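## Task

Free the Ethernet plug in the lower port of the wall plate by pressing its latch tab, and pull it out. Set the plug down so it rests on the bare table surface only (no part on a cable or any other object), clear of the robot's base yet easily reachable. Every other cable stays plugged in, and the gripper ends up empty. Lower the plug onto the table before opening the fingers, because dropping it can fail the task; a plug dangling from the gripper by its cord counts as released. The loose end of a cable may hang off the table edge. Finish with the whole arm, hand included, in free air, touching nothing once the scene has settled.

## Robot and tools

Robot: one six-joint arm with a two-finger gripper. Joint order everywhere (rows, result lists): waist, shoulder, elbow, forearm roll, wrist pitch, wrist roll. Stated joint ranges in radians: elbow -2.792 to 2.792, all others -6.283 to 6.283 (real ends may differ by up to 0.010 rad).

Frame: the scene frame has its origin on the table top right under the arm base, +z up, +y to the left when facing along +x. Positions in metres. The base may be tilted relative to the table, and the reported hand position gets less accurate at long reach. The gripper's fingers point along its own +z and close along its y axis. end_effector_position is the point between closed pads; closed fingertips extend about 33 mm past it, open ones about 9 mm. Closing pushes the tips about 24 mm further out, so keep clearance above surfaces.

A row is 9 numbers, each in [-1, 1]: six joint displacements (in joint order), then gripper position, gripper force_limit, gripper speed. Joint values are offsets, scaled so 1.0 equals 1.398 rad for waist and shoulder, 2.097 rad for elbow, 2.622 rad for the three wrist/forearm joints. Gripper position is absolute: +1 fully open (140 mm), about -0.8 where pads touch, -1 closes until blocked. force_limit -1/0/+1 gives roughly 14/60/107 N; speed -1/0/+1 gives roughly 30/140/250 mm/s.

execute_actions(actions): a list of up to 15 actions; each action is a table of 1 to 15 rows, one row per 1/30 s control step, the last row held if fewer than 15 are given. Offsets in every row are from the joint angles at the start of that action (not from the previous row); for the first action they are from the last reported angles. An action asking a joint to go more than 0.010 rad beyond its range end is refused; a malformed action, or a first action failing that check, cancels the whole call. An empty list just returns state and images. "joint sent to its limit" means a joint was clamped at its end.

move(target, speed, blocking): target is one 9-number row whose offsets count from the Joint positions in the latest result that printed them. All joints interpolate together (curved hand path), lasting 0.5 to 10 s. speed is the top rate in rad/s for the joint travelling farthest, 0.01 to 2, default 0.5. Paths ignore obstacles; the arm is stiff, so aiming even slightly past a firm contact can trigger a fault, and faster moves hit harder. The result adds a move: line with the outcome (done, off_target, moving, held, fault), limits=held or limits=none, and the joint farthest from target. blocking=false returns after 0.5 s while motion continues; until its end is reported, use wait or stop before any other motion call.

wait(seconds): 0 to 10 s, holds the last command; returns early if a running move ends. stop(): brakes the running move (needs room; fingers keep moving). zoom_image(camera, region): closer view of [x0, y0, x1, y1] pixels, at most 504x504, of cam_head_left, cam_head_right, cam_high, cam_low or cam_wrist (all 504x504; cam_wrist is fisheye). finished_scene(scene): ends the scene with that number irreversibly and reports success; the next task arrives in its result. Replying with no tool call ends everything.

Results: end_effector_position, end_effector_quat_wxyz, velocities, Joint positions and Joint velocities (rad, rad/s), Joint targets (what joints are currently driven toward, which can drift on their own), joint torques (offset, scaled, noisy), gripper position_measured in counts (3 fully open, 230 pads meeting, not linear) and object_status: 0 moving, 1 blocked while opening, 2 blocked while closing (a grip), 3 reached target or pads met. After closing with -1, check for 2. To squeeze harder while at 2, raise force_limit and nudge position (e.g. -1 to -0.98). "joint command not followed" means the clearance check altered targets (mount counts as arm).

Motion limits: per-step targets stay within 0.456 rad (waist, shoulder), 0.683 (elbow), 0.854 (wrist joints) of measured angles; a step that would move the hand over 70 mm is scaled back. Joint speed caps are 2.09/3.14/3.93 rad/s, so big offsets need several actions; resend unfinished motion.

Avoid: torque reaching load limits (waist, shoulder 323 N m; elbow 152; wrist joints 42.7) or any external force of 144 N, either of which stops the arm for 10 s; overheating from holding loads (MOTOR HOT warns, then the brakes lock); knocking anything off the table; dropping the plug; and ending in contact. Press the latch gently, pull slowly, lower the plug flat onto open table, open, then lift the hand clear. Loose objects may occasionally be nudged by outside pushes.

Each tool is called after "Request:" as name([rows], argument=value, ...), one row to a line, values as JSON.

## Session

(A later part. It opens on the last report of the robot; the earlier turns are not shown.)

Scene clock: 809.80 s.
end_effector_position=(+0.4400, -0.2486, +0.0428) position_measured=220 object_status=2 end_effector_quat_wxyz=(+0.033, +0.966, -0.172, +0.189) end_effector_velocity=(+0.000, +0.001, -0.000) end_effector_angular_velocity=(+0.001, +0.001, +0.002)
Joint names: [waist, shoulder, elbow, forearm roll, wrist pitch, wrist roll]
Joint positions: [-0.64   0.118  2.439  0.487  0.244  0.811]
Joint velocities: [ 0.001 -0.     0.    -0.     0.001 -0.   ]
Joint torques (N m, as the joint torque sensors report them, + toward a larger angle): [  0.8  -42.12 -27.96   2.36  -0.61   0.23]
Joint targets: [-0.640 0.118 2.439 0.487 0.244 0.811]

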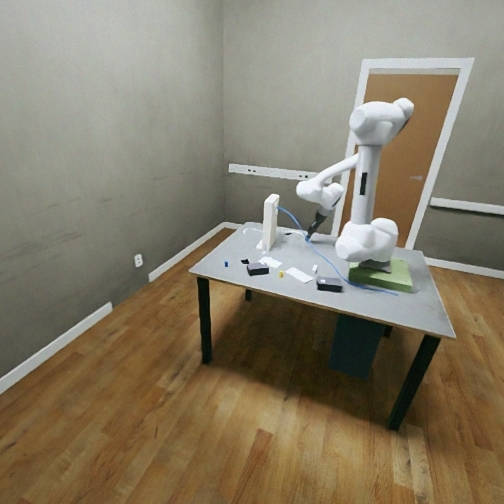

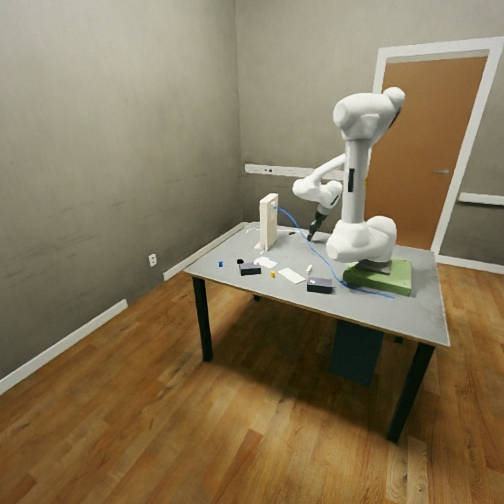

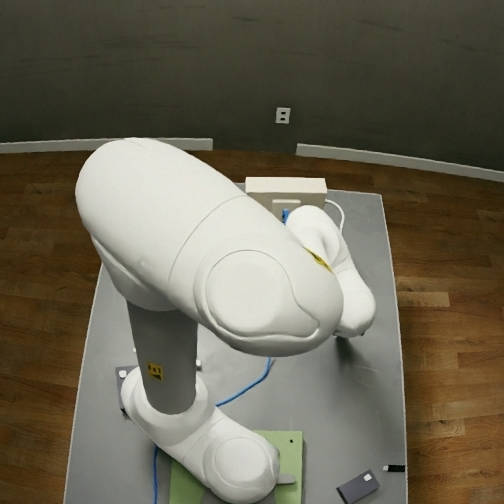

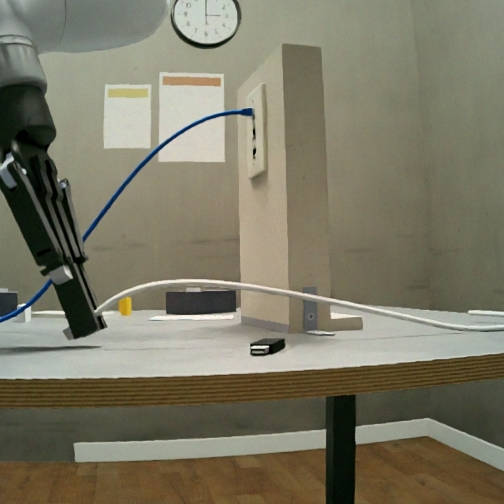

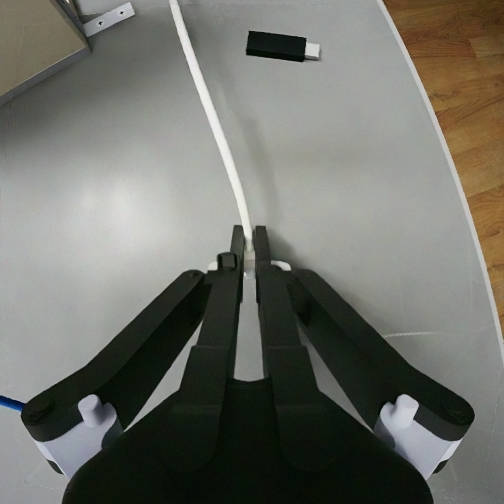

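Request:
move(target=[0, 0.0029, 0, 0, 0, 0, -1, -0.4, -1], speed=0.01)

Request:
zoom_image(camera="cam_low", region=[30, 280, 150, 370])

Scene clock: 815.47 s.
end_effector_position=(+0.4395, -0.2482, +0.0408) position_measured=220 object_status=2 end_effector_quat_wxyz=(+0.032, +0.967, -0.172, +0.187) end_effector_velocity=(-0.000, +0.001, -0.000) end_effector_angular_velocity=(+0.001, +0.001, +0.001)
Joint names: [waist, shoulder, elbow, forearm roll, wrist pitch, wrist roll]
Joint positions: [-0.64   0.122  2.439  0.487  0.244  0.811]
Joint velocities: [ 0.    -0.     0.     0.001  0.001 -0.001]
Joint torques (N m, as the joint torque sensors report them, + toward a larger angle): [  0.66 -41.   -27.9    2.5   -0.73   0.17]
Joint targets: [-0.640 0.122 2.439 0.487 0.244 0.811]
move: done; limits=none; farthest joint: the waist, 0.000 radians from its target (0.000 radians at the start)

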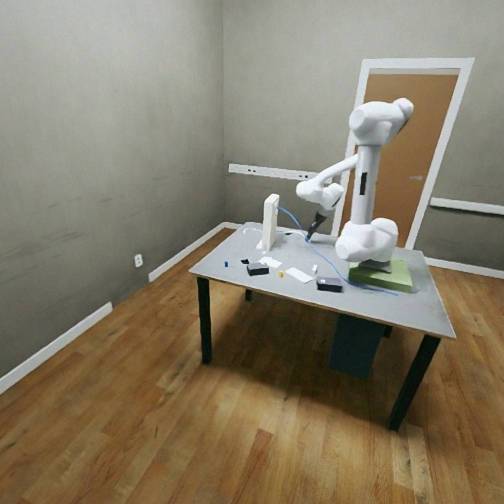

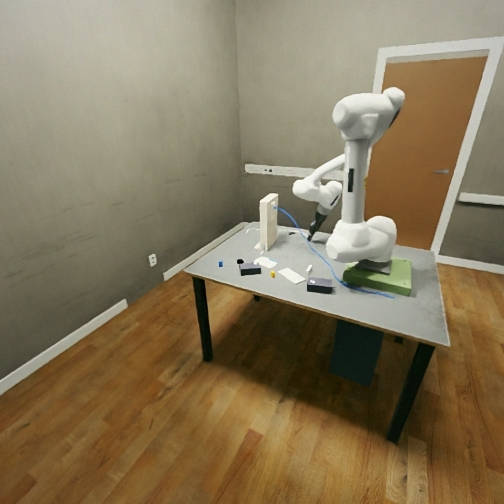

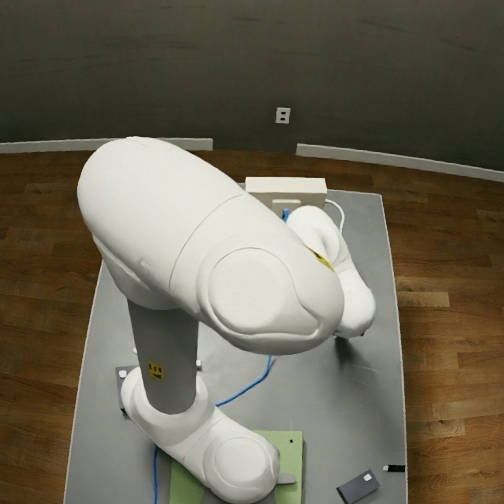

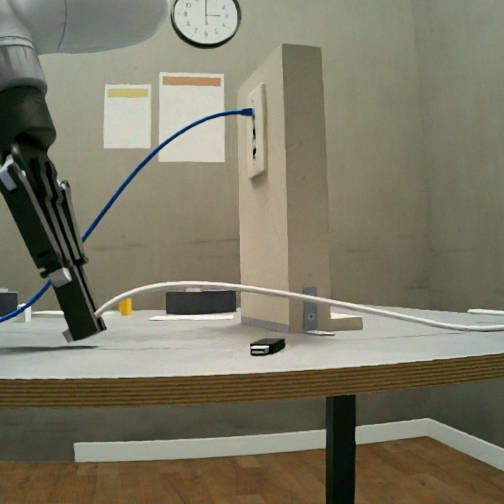

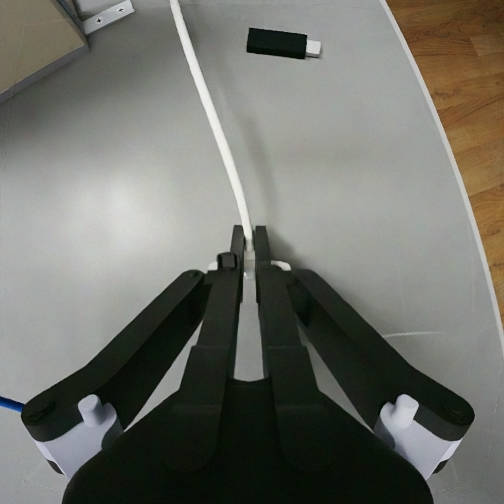

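Region (30, 280, 150, 370) of cam_low's 504x504 image, scaled by 4.200, with more detail than that image has; it fills the top 378 rows of this view, and the rest is white.

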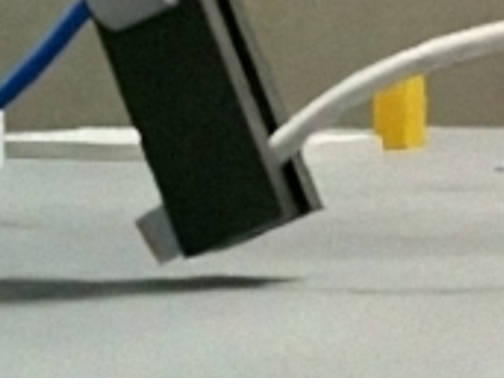

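Request:
move(target=[0, 0.0022, 0, 0, 0, 0, -1, -0.4, -1], speed=0.01)

Request:
zoom_image(camera="cam_low", region=[30, 280, 150, 370])

Scene clock: 820.50 s.
end_effector_position=(+0.4391, -0.2479, +0.0392) position_measured=220 object_status=2 end_effector_quat_wxyz=(+0.031, +0.967, -0.172, +0.185) end_effector_velocity=(+0.000, +0.000, +0.000) end_effector_angular_velocity=(-0.001, -0.001, +0.000)
Joint names: [waist, shoulder, elbow, forearm roll, wrist pitch, wrist roll]
Joint positions: [-0.64   0.125  2.439  0.487  0.244  0.811]
Joint velocities: [ 0.001 -0.001  0.     0.001 -0.001 -0.001]
Joint torques (N m, as the joint torque sensors report them, + toward a larger angle): [  1.08 -41.19 -26.92   2.38  -0.58  -0.11]
Joint targets: [-0.640 0.125 2.439 0.487 0.244 0.811]
move: done; limits=none; farthest joint: the waist, 0.000 radians from its target (0.000 radians at the start)

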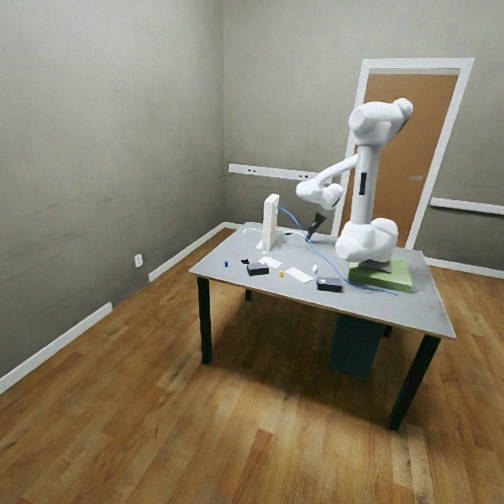

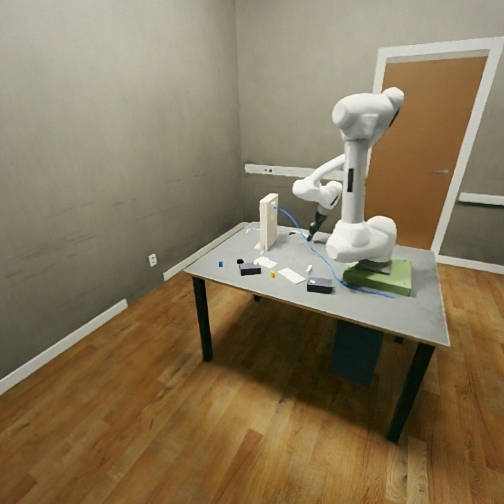

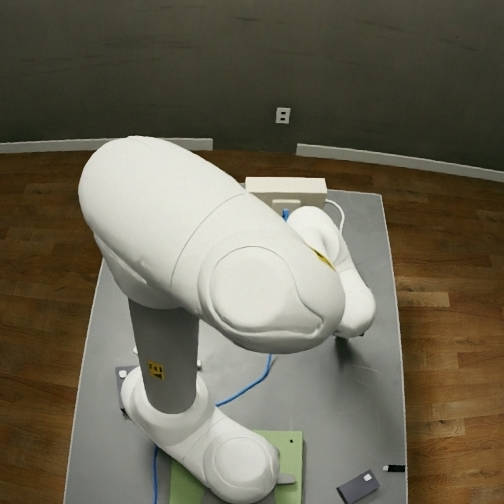

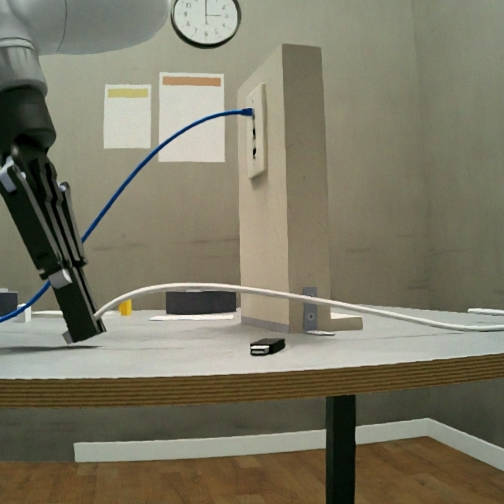

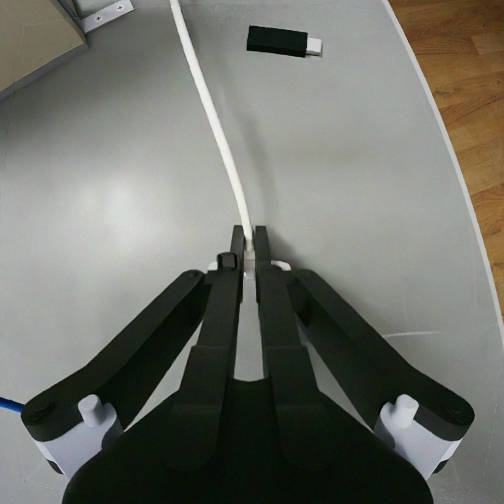

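Region (30, 280, 150, 370) of cam_low's 504x504 image, scaled by 4.200, with more detail than that image has; it fills the top 378 rows of this view, and the rest is white.

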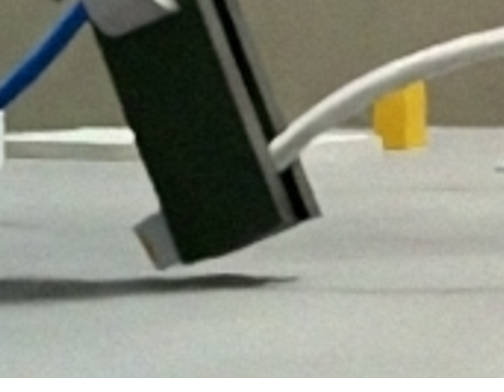

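Request:
move(target=[0, 0.0015, 0, 0, 0, 0, -1, -0.4, -1], speed=0.01)

Request:
zoom_image(camera="cam_low", region=[30, 280, 150, 370])

Scene clock: 830.30 s.
end_effector_position=(+0.4389, -0.2477, +0.0382) position_measured=220 object_status=2 end_effector_quat_wxyz=(+0.031, +0.967, -0.172, +0.185) end_effector_velocity=(-0.000, +0.000, -0.000) end_effector_angular_velocity=(+0.000, +0.001, +0.001)
Joint names: [waist, shoulder, elbow, forearm roll, wrist pitch, wrist roll]
Joint positions: [-0.64   0.127  2.439  0.487  0.244  0.811]
Joint velocities: [-0.     0.     0.    -0.     0.001 -0.001]
Joint torques (N m, as the joint torque sensors report them, + toward a larger angle): [  0.87 -41.87 -27.41   2.37  -0.47   0.16]
Joint targets: [-0.640 0.127 2.439 0.487 0.244 0.811]
move: done; limits=none; farthest joint: the waist, 0.000 radians from its target (0.000 radians at the start)

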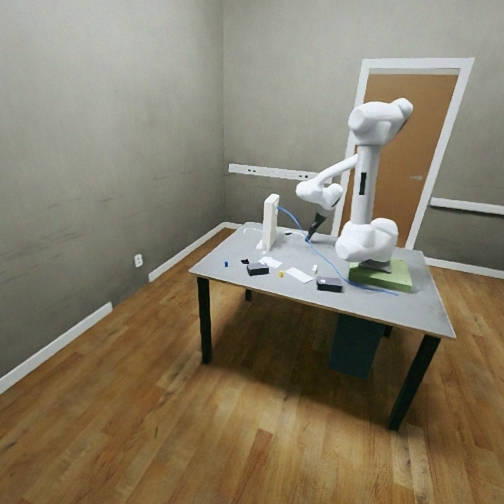

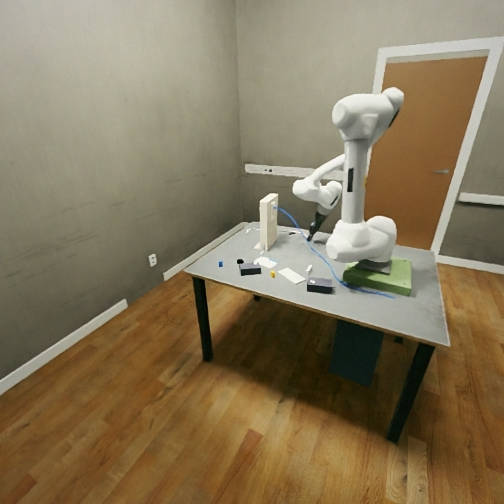

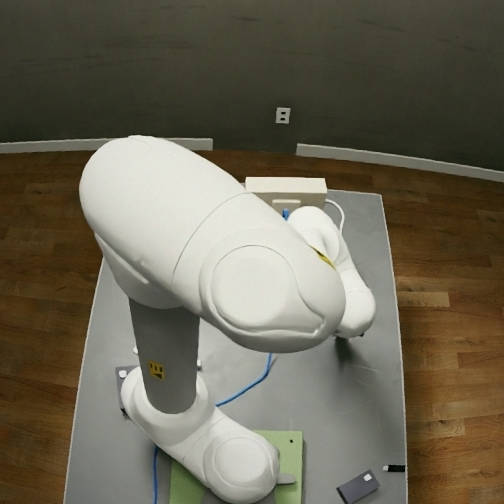

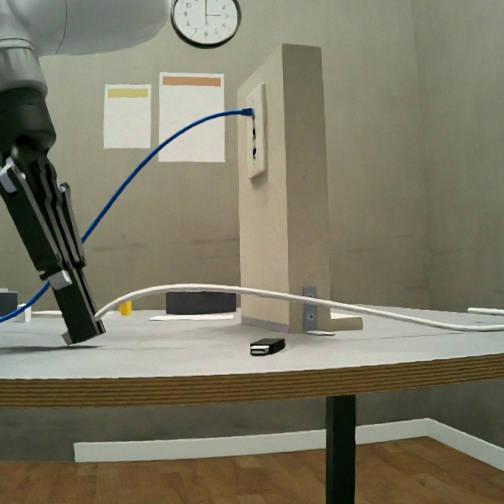

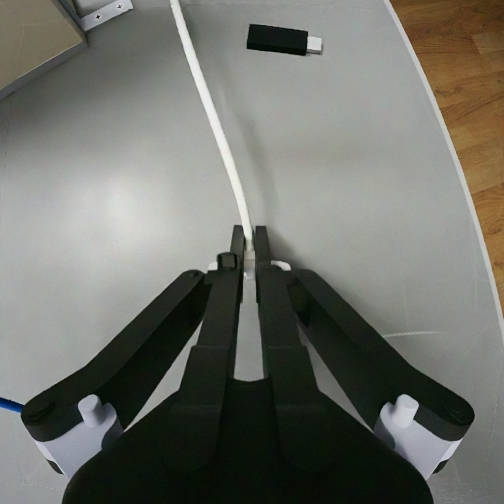

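Region (30, 280, 150, 370) of cam_low's 504x504 image, scaled by 4.200, with more detail than that image has; it fills the top 378 rows of this view, and the rest is white.

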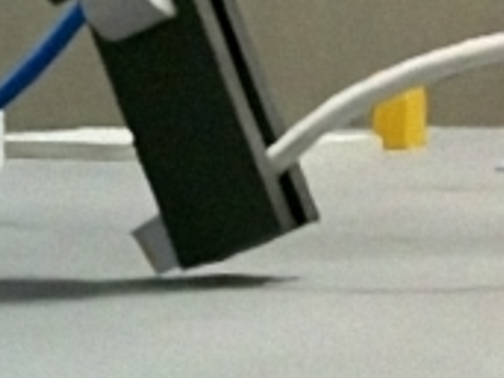

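Request:
move(target=[0, 0.0012, 0, 0, 0, 0, -1, -0.4, -1], speed=0.01)

Request:
zoom_image(camera="cam_low", region=[30, 280, 150, 370])

Scene clock: 835.80 s.
end_effector_position=(+0.4387, -0.2475, +0.0374) position_measured=220 object_status=2 end_effector_quat_wxyz=(+0.031, +0.967, -0.172, +0.184) end_effector_velocity=(-0.001, +0.000, -0.001) end_effector_angular_velocity=(+0.001, +0.001, -0.001)
Joint names: [waist, shoulder, elbow, forearm roll, wrist pitch, wrist roll]
Joint positions: [-0.64   0.129  2.439  0.487  0.244  0.811]
Joint velocities: [-0.     0.001  0.001  0.     0.     0.   ]
Joint torques (N m, as the joint torque sensors report them, + toward a larger angle): [ -0.96 -35.47 -18.42   1.89   1.13   0.06]
Joint targets: [-0.640 0.129 2.439 0.487 0.244 0.811]
move: done; limits=none; farthest joint: the waist, 0.000 radians from its target (0.000 radians at the start)

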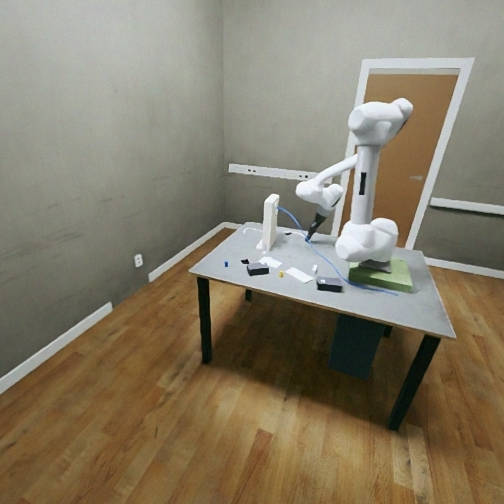

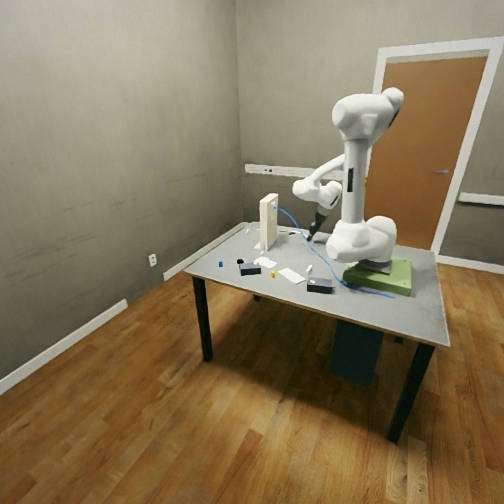

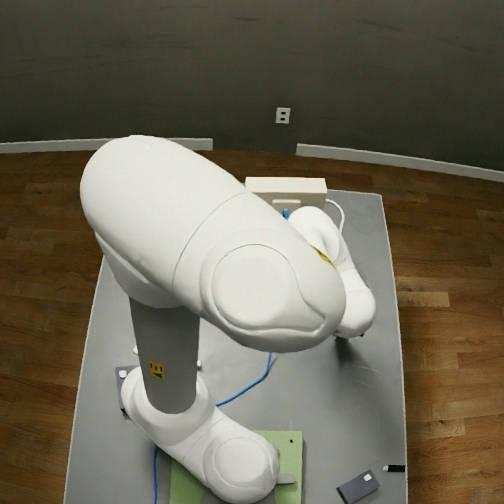

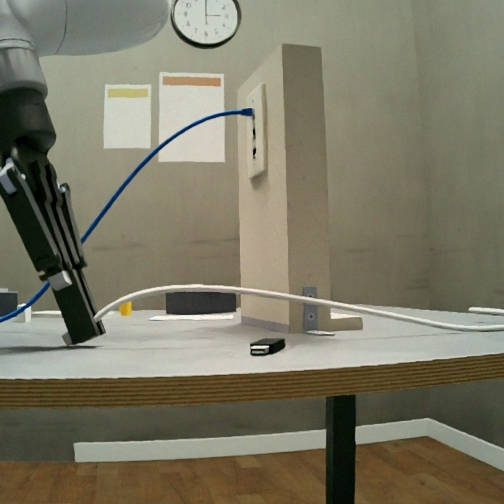

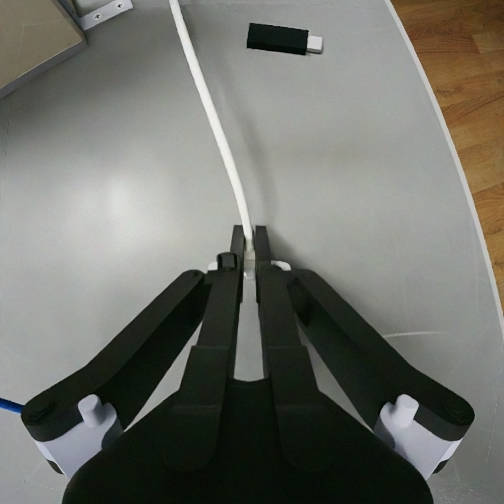

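Region (30, 280, 150, 370) of cam_low's 504x504 image, scaled by 4.200, with more detail than that image has; it fills the top 378 rows of this view, and the rest is white.

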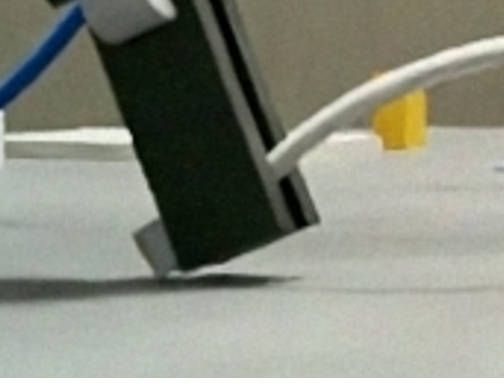

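Contact made. Opening the gripper slowly.

Request:
move(target=[0, 0, 0, 0, 0, 0, -0.4, -0.4, -1], speed=0.01)

Request:
zoom_image(camera="cam_low", region=[0, 260, 200, 380])

Scene clock: 848.73 s.
end_effector_position=(+0.4386, -0.2475, +0.0373) position_measured=179 object_status=0 end_effector_quat_wxyz=(+0.031, +0.967, -0.172, +0.184) end_effector_velocity=(+0.000, -0.000, +0.000) end_effector_angular_velocity=(-0.002, -0.001, +0.001)
Joint names: [waist, shoulder, elbow, forearm roll, wrist pitch, wrist roll]
Joint positions: [-0.64   0.129  2.439  0.487  0.244  0.811]
Joint velocities: [ 0.001 -0.    -0.     0.    -0.002 -0.001]
Joint torques (N m, as the joint torque sensors report them, + toward a larger angle): [  1.79 -41.35 -26.7    2.4   -0.45   0.06]
Joint targets: [-0.640 0.129 2.439 0.487 0.244 0.811]
move: done; limits=none; farthest joint: the waist, 0.000 radians from its target (0.000 radians at the start)

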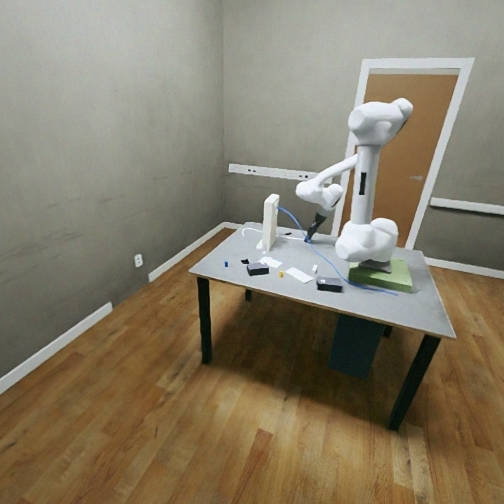

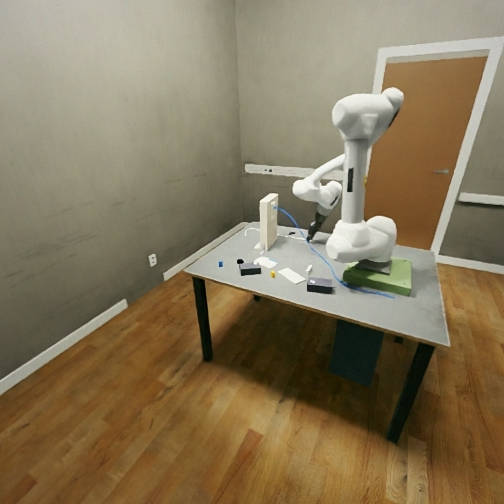

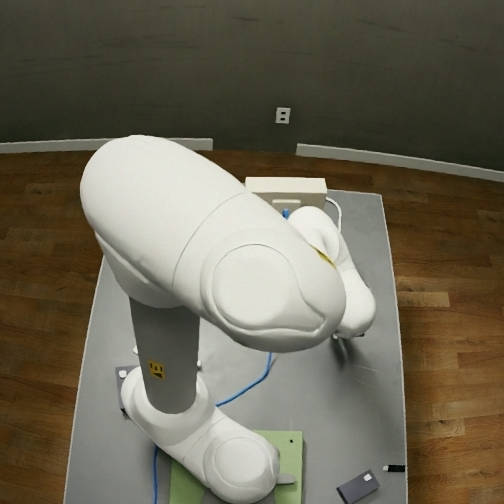

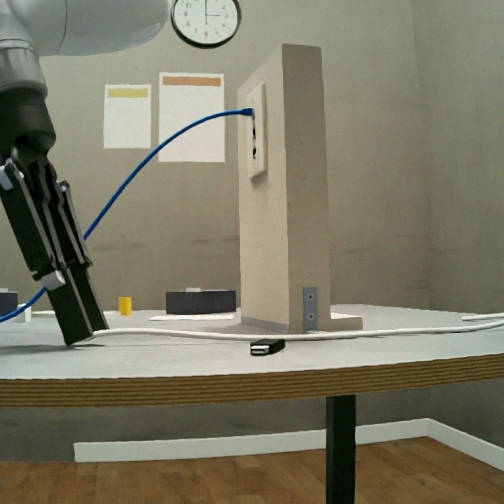

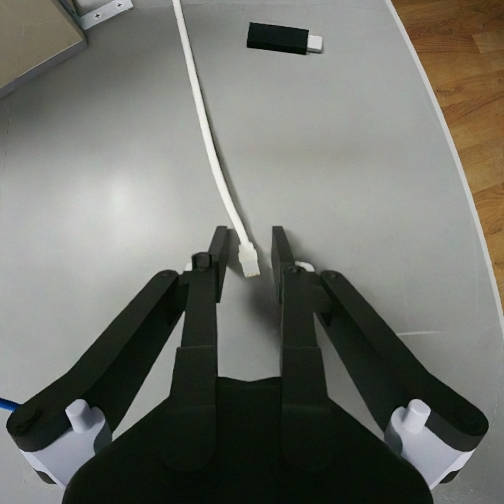

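Region (0, 260, 200, 380) of cam_low's 504x504 image, scaled by 2.520, with more detail than that image has; it fills the top 302 rows of this view, and the rest is white.

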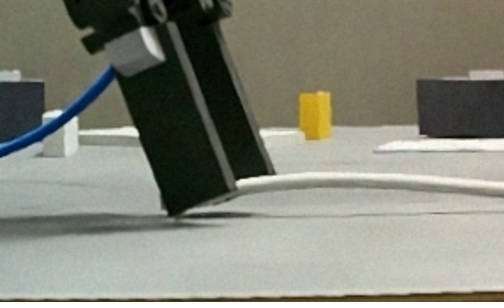

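Request:
move(target=[0.00826, -0.0498, -0.02058, -0.05701, 0.03468, 0.06312, 0.0, -0.4, 0], speed=0.1)

Request:
zoom_image(camera="cam_low", region=[0, 240, 240, 380])

Scene clock: 862.27 s.
end_effector_position=(+0.4500, -0.2506, +0.0797) position_measured=129 object_status=3 end_effector_quat_wxyz=(+0.033, +0.966, -0.172, +0.189) end_effector_velocity=(-0.000, +0.001, -0.001) end_effector_angular_velocity=(+0.002, +0.002, +0.000)
Joint names: [waist, shoulder, elbow, forearm roll, wrist pitch, wrist roll]
Joint positions: [-0.628  0.059  2.396  0.338  0.335  0.977]
Joint velocities: [ 0.     0.001  0.    -0.     0.001  0.   ]
Joint torques (N m, as the joint torque sensors report them, + toward a larger angle): [  0.43 -37.83 -30.47   2.89  -0.74   0.3 ]
Joint targets: [-0.628 0.059 2.396 0.338 0.335 0.977]
move: done; limits=none; farthest joint: the waist, 0.000 radians from its target (0.011 radians at the start)

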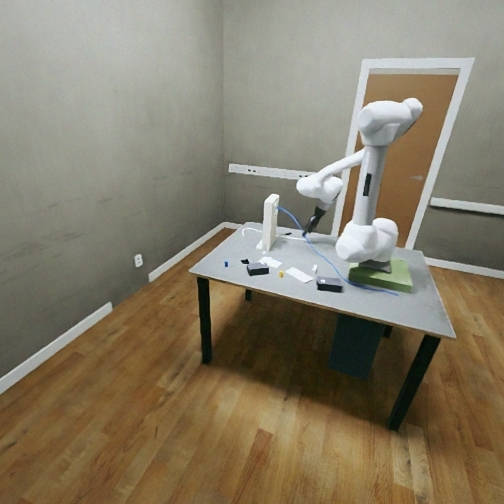

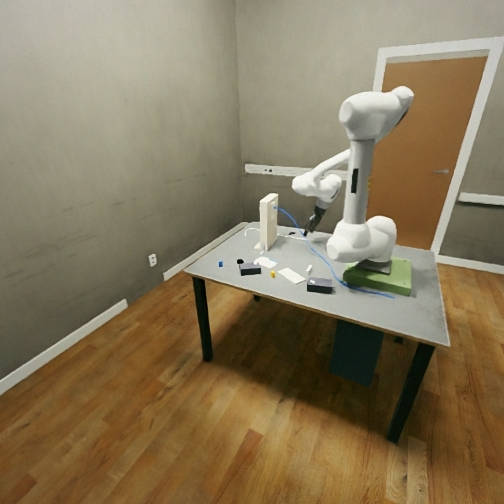

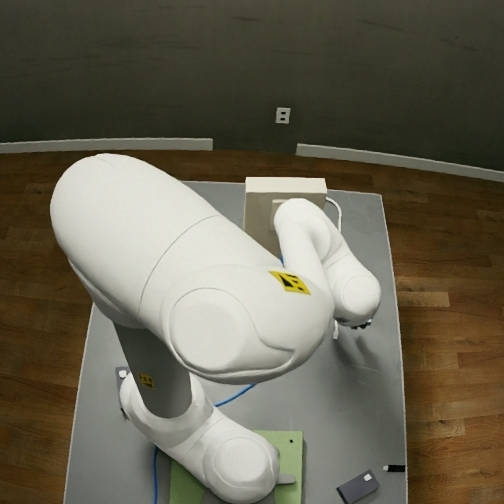

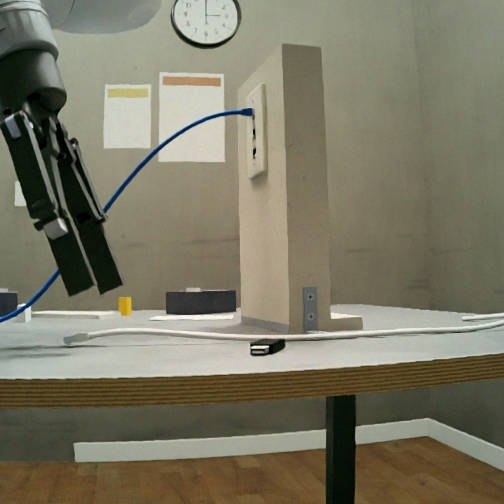

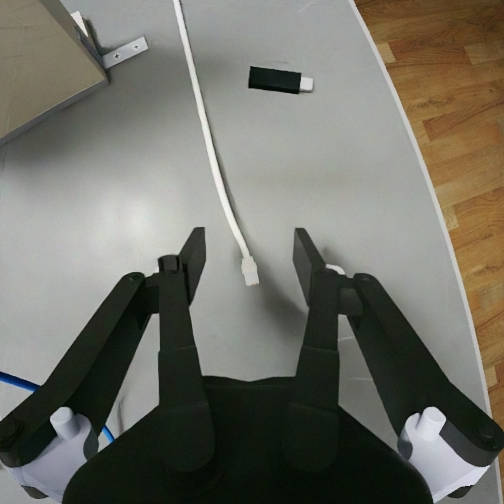

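Region (0, 240, 240, 380) of cam_low's 504x504 image, scaled by 2.100, with more detail than that image has; it fills the top 294 rows of this view, and the rest is white.

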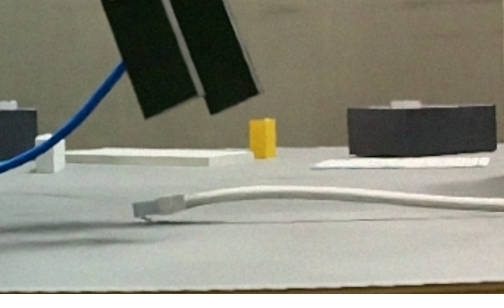

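Request:
zoom_image(camera="cam_head_left", region=[220, 160, 440, 320])

Region (220, 160, 440, 320) of cam_head_left's 504x504 image, scaled by 2.291, with more detail than that image has; it fills the top 367 rows of this view, and the rest is white.

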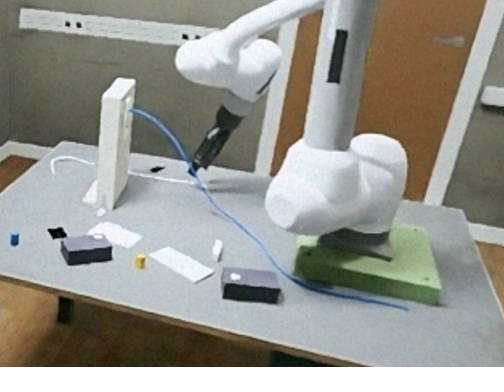

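Request:
finished_scene(scene=2)

The scene is finished: the task was done.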